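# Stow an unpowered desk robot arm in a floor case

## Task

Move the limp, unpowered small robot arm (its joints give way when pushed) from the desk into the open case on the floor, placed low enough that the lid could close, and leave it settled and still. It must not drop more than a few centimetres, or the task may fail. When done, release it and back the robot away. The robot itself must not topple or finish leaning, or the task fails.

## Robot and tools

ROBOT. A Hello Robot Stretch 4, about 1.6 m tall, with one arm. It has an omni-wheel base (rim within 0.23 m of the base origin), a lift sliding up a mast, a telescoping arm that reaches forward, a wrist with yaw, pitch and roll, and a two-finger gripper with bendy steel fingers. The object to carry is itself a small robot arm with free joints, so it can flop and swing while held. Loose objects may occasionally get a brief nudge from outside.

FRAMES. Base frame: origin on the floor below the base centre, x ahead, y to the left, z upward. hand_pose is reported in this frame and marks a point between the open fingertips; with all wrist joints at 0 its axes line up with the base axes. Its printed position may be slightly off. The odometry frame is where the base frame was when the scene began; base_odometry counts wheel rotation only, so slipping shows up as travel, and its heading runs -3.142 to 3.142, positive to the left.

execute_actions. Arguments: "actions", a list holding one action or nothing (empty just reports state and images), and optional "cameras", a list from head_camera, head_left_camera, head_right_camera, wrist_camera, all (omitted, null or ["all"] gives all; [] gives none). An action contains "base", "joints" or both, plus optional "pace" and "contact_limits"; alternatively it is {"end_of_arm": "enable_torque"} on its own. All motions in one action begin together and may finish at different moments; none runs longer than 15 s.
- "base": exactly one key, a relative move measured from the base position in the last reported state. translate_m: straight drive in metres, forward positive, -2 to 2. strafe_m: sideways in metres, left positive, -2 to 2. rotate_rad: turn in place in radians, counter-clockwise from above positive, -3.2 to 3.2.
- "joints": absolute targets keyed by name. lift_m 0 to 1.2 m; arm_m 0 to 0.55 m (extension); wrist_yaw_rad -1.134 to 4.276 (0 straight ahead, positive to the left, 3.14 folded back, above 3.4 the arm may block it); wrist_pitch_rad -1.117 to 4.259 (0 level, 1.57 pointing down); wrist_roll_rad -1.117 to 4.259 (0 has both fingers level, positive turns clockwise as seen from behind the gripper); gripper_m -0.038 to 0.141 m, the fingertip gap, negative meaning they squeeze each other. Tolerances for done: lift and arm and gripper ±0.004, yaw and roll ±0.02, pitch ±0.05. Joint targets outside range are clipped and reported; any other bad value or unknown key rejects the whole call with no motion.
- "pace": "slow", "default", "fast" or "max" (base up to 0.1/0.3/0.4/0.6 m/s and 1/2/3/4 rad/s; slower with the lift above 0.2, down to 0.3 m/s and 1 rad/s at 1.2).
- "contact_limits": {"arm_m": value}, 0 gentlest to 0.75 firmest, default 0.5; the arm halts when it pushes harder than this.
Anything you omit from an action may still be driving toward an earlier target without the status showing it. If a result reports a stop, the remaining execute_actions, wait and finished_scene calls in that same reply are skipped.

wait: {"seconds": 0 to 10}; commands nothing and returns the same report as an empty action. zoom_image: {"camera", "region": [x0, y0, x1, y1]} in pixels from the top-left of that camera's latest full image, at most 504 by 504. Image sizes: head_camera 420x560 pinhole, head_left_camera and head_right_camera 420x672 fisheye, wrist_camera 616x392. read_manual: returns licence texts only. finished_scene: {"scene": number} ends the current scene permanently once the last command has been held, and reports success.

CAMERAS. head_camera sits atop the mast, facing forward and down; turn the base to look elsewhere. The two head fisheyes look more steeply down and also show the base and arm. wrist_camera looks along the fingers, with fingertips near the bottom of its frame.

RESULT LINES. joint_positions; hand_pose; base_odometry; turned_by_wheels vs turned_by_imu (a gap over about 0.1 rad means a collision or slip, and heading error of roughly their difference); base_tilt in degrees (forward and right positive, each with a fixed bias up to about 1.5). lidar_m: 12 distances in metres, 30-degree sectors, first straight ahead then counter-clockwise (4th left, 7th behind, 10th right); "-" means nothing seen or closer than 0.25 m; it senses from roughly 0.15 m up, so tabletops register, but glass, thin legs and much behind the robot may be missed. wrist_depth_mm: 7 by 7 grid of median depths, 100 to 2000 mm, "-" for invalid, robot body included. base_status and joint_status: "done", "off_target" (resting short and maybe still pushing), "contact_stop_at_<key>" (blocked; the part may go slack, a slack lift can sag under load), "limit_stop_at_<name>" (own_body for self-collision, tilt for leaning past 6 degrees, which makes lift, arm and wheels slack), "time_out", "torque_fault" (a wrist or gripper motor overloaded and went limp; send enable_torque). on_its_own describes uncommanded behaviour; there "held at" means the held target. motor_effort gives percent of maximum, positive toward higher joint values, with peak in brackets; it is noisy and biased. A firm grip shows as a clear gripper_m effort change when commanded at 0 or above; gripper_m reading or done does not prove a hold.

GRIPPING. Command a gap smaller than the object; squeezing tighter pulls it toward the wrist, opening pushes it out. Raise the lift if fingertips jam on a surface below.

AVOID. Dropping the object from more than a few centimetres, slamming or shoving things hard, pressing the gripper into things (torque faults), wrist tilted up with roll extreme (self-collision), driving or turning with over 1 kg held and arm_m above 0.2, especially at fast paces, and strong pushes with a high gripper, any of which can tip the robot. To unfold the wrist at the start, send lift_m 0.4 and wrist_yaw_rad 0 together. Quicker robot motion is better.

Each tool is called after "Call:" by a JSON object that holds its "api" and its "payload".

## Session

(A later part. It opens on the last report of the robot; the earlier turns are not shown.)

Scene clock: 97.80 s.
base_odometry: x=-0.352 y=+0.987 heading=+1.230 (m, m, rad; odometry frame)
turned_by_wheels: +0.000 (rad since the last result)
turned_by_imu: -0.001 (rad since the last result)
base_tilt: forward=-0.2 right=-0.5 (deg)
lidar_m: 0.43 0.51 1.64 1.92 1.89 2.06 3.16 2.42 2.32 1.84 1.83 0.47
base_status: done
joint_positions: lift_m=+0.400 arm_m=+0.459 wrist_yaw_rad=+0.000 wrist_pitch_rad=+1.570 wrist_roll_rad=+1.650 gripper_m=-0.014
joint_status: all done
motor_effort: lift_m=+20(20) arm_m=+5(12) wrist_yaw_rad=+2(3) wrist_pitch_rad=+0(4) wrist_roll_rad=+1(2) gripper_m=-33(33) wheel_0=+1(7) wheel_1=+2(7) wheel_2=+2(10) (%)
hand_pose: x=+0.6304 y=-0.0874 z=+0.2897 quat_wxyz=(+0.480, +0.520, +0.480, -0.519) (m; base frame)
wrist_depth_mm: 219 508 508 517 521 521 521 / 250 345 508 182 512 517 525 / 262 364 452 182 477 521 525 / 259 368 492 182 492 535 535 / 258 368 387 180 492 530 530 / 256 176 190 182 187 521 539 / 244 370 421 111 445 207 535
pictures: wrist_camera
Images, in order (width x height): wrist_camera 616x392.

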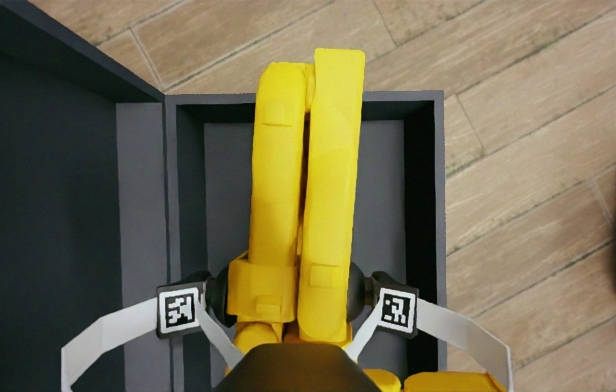

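Call:
{"api": "execute_actions", "payload": {"actions": [{"joints":{"arm_m":0.482,"lift_m":0.33},"pace":"slow"}], "cameras": []}}

Call:
{"api": "execute_actions", "payload": {"actions": [{"joints":{"lift_m":0.175},"pace":"slow"}], "cameras": ["wrist_camera"]}}

Call:
{"api": "execute_actions", "payload": {"actions": [{"joints":{"gripper_m":0.085}}], "cameras": []}}

Call:
{"api": "execute_actions", "payload": {"actions": [{"joints":{"lift_m":0.4}}], "cameras": ["wrist_camera"]}}

Call:
{"api": "execute_actions", "payload": {"actions": [{"joints":{"arm_m":0.0},"pace":"fast"}], "cameras": ["head_camera"]}}

Scene clock: 103.70 s.
base_odometry: x=-0.352 y=+0.987 heading=+1.230 (m, m, rad; odometry frame)
turned_by_wheels: +0.000 (rad since the last result)
turned_by_imu: -0.001 (rad since the last result)
base_tilt: forward=-0.1 right=-0.6 (deg)
lidar_m: 0.48 0.53 1.63 1.93 1.88 2.05 3.13 2.43 2.34 1.87 1.82 0.46
base_status: not commanded
joint_positions: lift_m=+0.330 arm_m=+0.481 wrist_yaw_rad=+0.000 wrist_pitch_rad=+1.570 wrist_roll_rad=+1.650 gripper_m=-0.014
joint_status: all done
motor_effort: lift_m=+19(20) arm_m=+5(1) wrist_yaw_rad=+2(1) wrist_pitch_rad=+0(2) wrist_roll_rad=+1(1) gripper_m=-34(30) wheel_0=+1(1) wheel_1=+2(1) wheel_2=+2(2) (%)
hand_pose: x=+0.6523 y=-0.0874 z=+0.2198 quat_wxyz=(+0.480, +0.520, +0.480, -0.519) (m; base frame)
wrist_depth_mm: 197 439 439 439 445 445 449 / 228 298 325 182 359 366 452 / 229 297 415 181 421 377 452 / 226 296 410 182 424 384 459 / 225 300 320 180 427 384 459 / 224 176 190 183 187 357 462 / 212 298 345 111 433 207 462
pictures: none
No camera images: the call's "cameras" was empty. Leave "cameras" out to get every camera's image.

Scene clock: 105.77 s.
base_odometry: x=-0.352 y=+0.987 heading=+1.230 (m, m, rad; odometry frame)
turned_by_wheels: +0.000 (rad since the last result)
turned_by_imu: -0.001 (rad since the last result)
base_tilt: forward=-0.2 right=-0.5 (deg)
lidar_m: 0.48 0.52 1.60 1.90 1.89 2.02 3.14 2.42 2.34 1.87 1.80 0.50
base_status: not commanded
joint_positions: lift_m=+0.175 arm_m=+0.481 wrist_yaw_rad=+0.000 wrist_pitch_rad=+1.570 wrist_roll_rad=+1.650 gripper_m=-0.014
joint_status: all done
motor_effort: lift_m=+19(20) arm_m=+5(5) wrist_yaw_rad=+0(0) wrist_pitch_rad=+1(1) wrist_roll_rad=+1(1) gripper_m=-34(33) wheel_0=+1(1) wheel_1=+1(1) wheel_2=+2(2) (%)
hand_pose: x=+0.6523 y=-0.0874 z=+0.0648 quat_wxyz=(+0.480, +0.520, +0.480, -0.519) (m; base frame)
wrist_depth_mm: 150 198 201 204 206 208 212 / 151 227 263 182 266 266 236 / 151 225 262 181 267 270 237 / 152 224 265 182 267 270 238 / 152 221 265 180 267 271 239 / 153 176 190 183 187 271 241 / 152 218 267 111 271 208 243
pictures: wrist_camera
Images, in order (width x height): wrist_camera 616x392.

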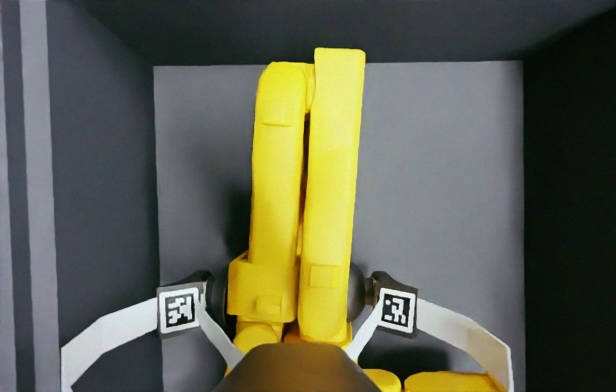

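Scene clock: 107.50 s.
base_odometry: x=-0.352 y=+0.987 heading=+1.230 (m, m, rad; odometry frame)
turned_by_wheels: +0.000 (rad since the last result)
turned_by_imu: +0.000 (rad since the last result)
base_tilt: forward=-0.2 right=-0.6 (deg)
lidar_m: 0.45 0.51 1.63 1.91 1.89 2.05 3.13 2.42 2.38 1.87 1.82 0.47
base_status: not commanded
joint_positions: lift_m=+0.175 arm_m=+0.481 wrist_yaw_rad=+0.000 wrist_pitch_rad=+1.570 wrist_roll_rad=+1.650 gripper_m=+0.085
joint_status: all done
motor_effort: lift_m=+19(19) arm_m=+5(5) wrist_yaw_rad=+1(3) wrist_pitch_rad=+1(1) wrist_roll_rad=+1(1) gripper_m=-2(31) wheel_0=+1(1) wheel_1=+2(2) wheel_2=+2(2) (%)
hand_pose: x=+0.6522 y=-0.0874 z=+0.0648 quat_wxyz=(+0.480, +0.520, +0.480, -0.519) (m; base frame)
wrist_depth_mm: 153 197 202 204 207 209 211 / 153 225 265 211 267 268 238 / 153 224 265 206 267 267 239 / 154 221 267 207 268 272 239 / 154 220 267 202 270 272 240 / 155 204 213 200 202 272 241 / 155 190 270 111 241 273 243
pictures: none
No camera images: the call's "cameras" was empty. Leave "cameras" out to get every camera's image.

Scene clock: 109.50 s.
base_odometry: x=-0.352 y=+0.987 heading=+1.230 (m, m, rad; odometry frame)
turned_by_wheels: +0.000 (rad since the last result)
turned_by_imu: -0.001 (rad since the last result)
base_tilt: forward=-0.2 right=-0.6 (deg)
lidar_m: 0.48 0.50 1.62 1.94 1.90 2.07 3.13 2.42 2.37 1.86 1.81 0.49
base_status: not commanded
joint_positions: lift_m=+0.400 arm_m=+0.481 wrist_yaw_rad=+0.000 wrist_pitch_rad=+1.570 wrist_roll_rad=+1.650 gripper_m=+0.085
joint_status: all done
motor_effort: lift_m=+23(23) arm_m=+5(5) wrist_yaw_rad=+3(2) wrist_pitch_rad=+0(0) wrist_roll_rad=+1(1) gripper_m=+0(4) wheel_0=+1(1) wheel_1=+2(2) wheel_2=+2(2) (%)
hand_pose: x=+0.6522 y=-0.0874 z=+0.2895 quat_wxyz=(+0.480, +0.520, +0.480, -0.519) (m; base frame)
wrist_depth_mm: 196 517 508 521 517 517 521 / 229 304 508 512 521 525 530 / 227 349 466 473 492 521 525 / 226 345 469 439 500 521 530 / 225 338 459 436 496 535 535 / 224 314 217 436 203 530 539 / 223 293 387 111 504 535 535
pictures: wrist_camera
Images, in order (width x height): wrist_camera 616x392.

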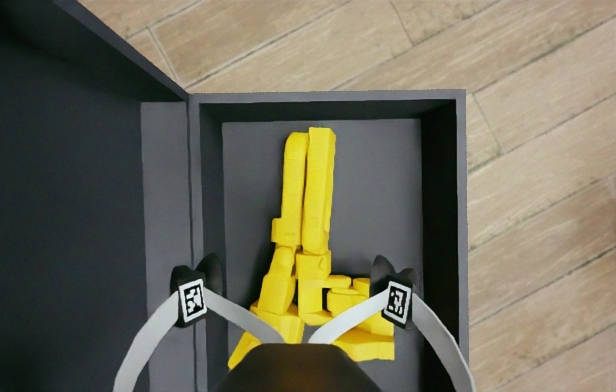

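Scene clock: 111.57 s.
base_odometry: x=-0.352 y=+0.987 heading=+1.230 (m, m, rad; odometry frame)
turned_by_wheels: +0.000 (rad since the last result)
turned_by_imu: -0.001 (rad since the last result)
base_tilt: forward=-0.2 right=-0.5 (deg)
lidar_m: 0.47 0.52 1.63 1.92 1.87 2.07 3.14 2.41 2.34 1.84 1.81 0.49
base_status: not commanded
joint_positions: lift_m=+0.400 arm_m=+0.001 wrist_yaw_rad=+0.000 wrist_pitch_rad=+1.570 wrist_roll_rad=+1.650 gripper_m=+0.085
joint_status: all done
motor_effort: lift_m=+23(23) arm_m=-5(1) wrist_yaw_rad=+2(2) wrist_pitch_rad=+1(1) wrist_roll_rad=+1(1) gripper_m=-2(2) wheel_0=+1(1) wheel_1=+1(1) wheel_2=+2(2) (%)
hand_pose: x=+0.1719 y=-0.0874 z=+0.2895 quat_wxyz=(+0.480, +0.520, +0.480, -0.519) (m; base frame)
wrist_depth_mm: 512 512 517 512 521 517 517 / 512 512 521 517 521 525 525 / 512 517 517 521 327 309 312 / 452 517 521 521 309 307 309 / 455 512 525 310 307 307 310 / 452 521 218 307 202 309 314 / 449 525 525 111 310 309 312
pictures: head_camera
Images, in order (width x height): head_camera 420x560.

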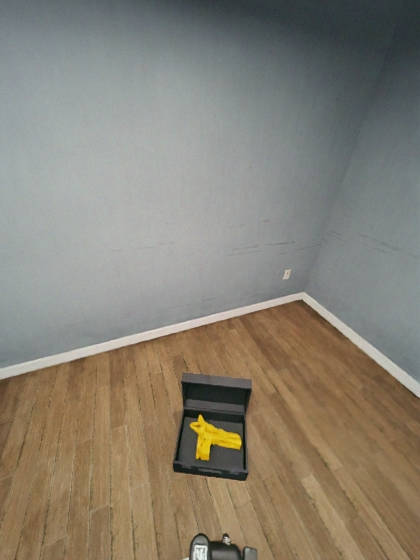

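Call:
{"api": "finished_scene", "payload": {"scene": 2}}

The scene is finished: the task was done.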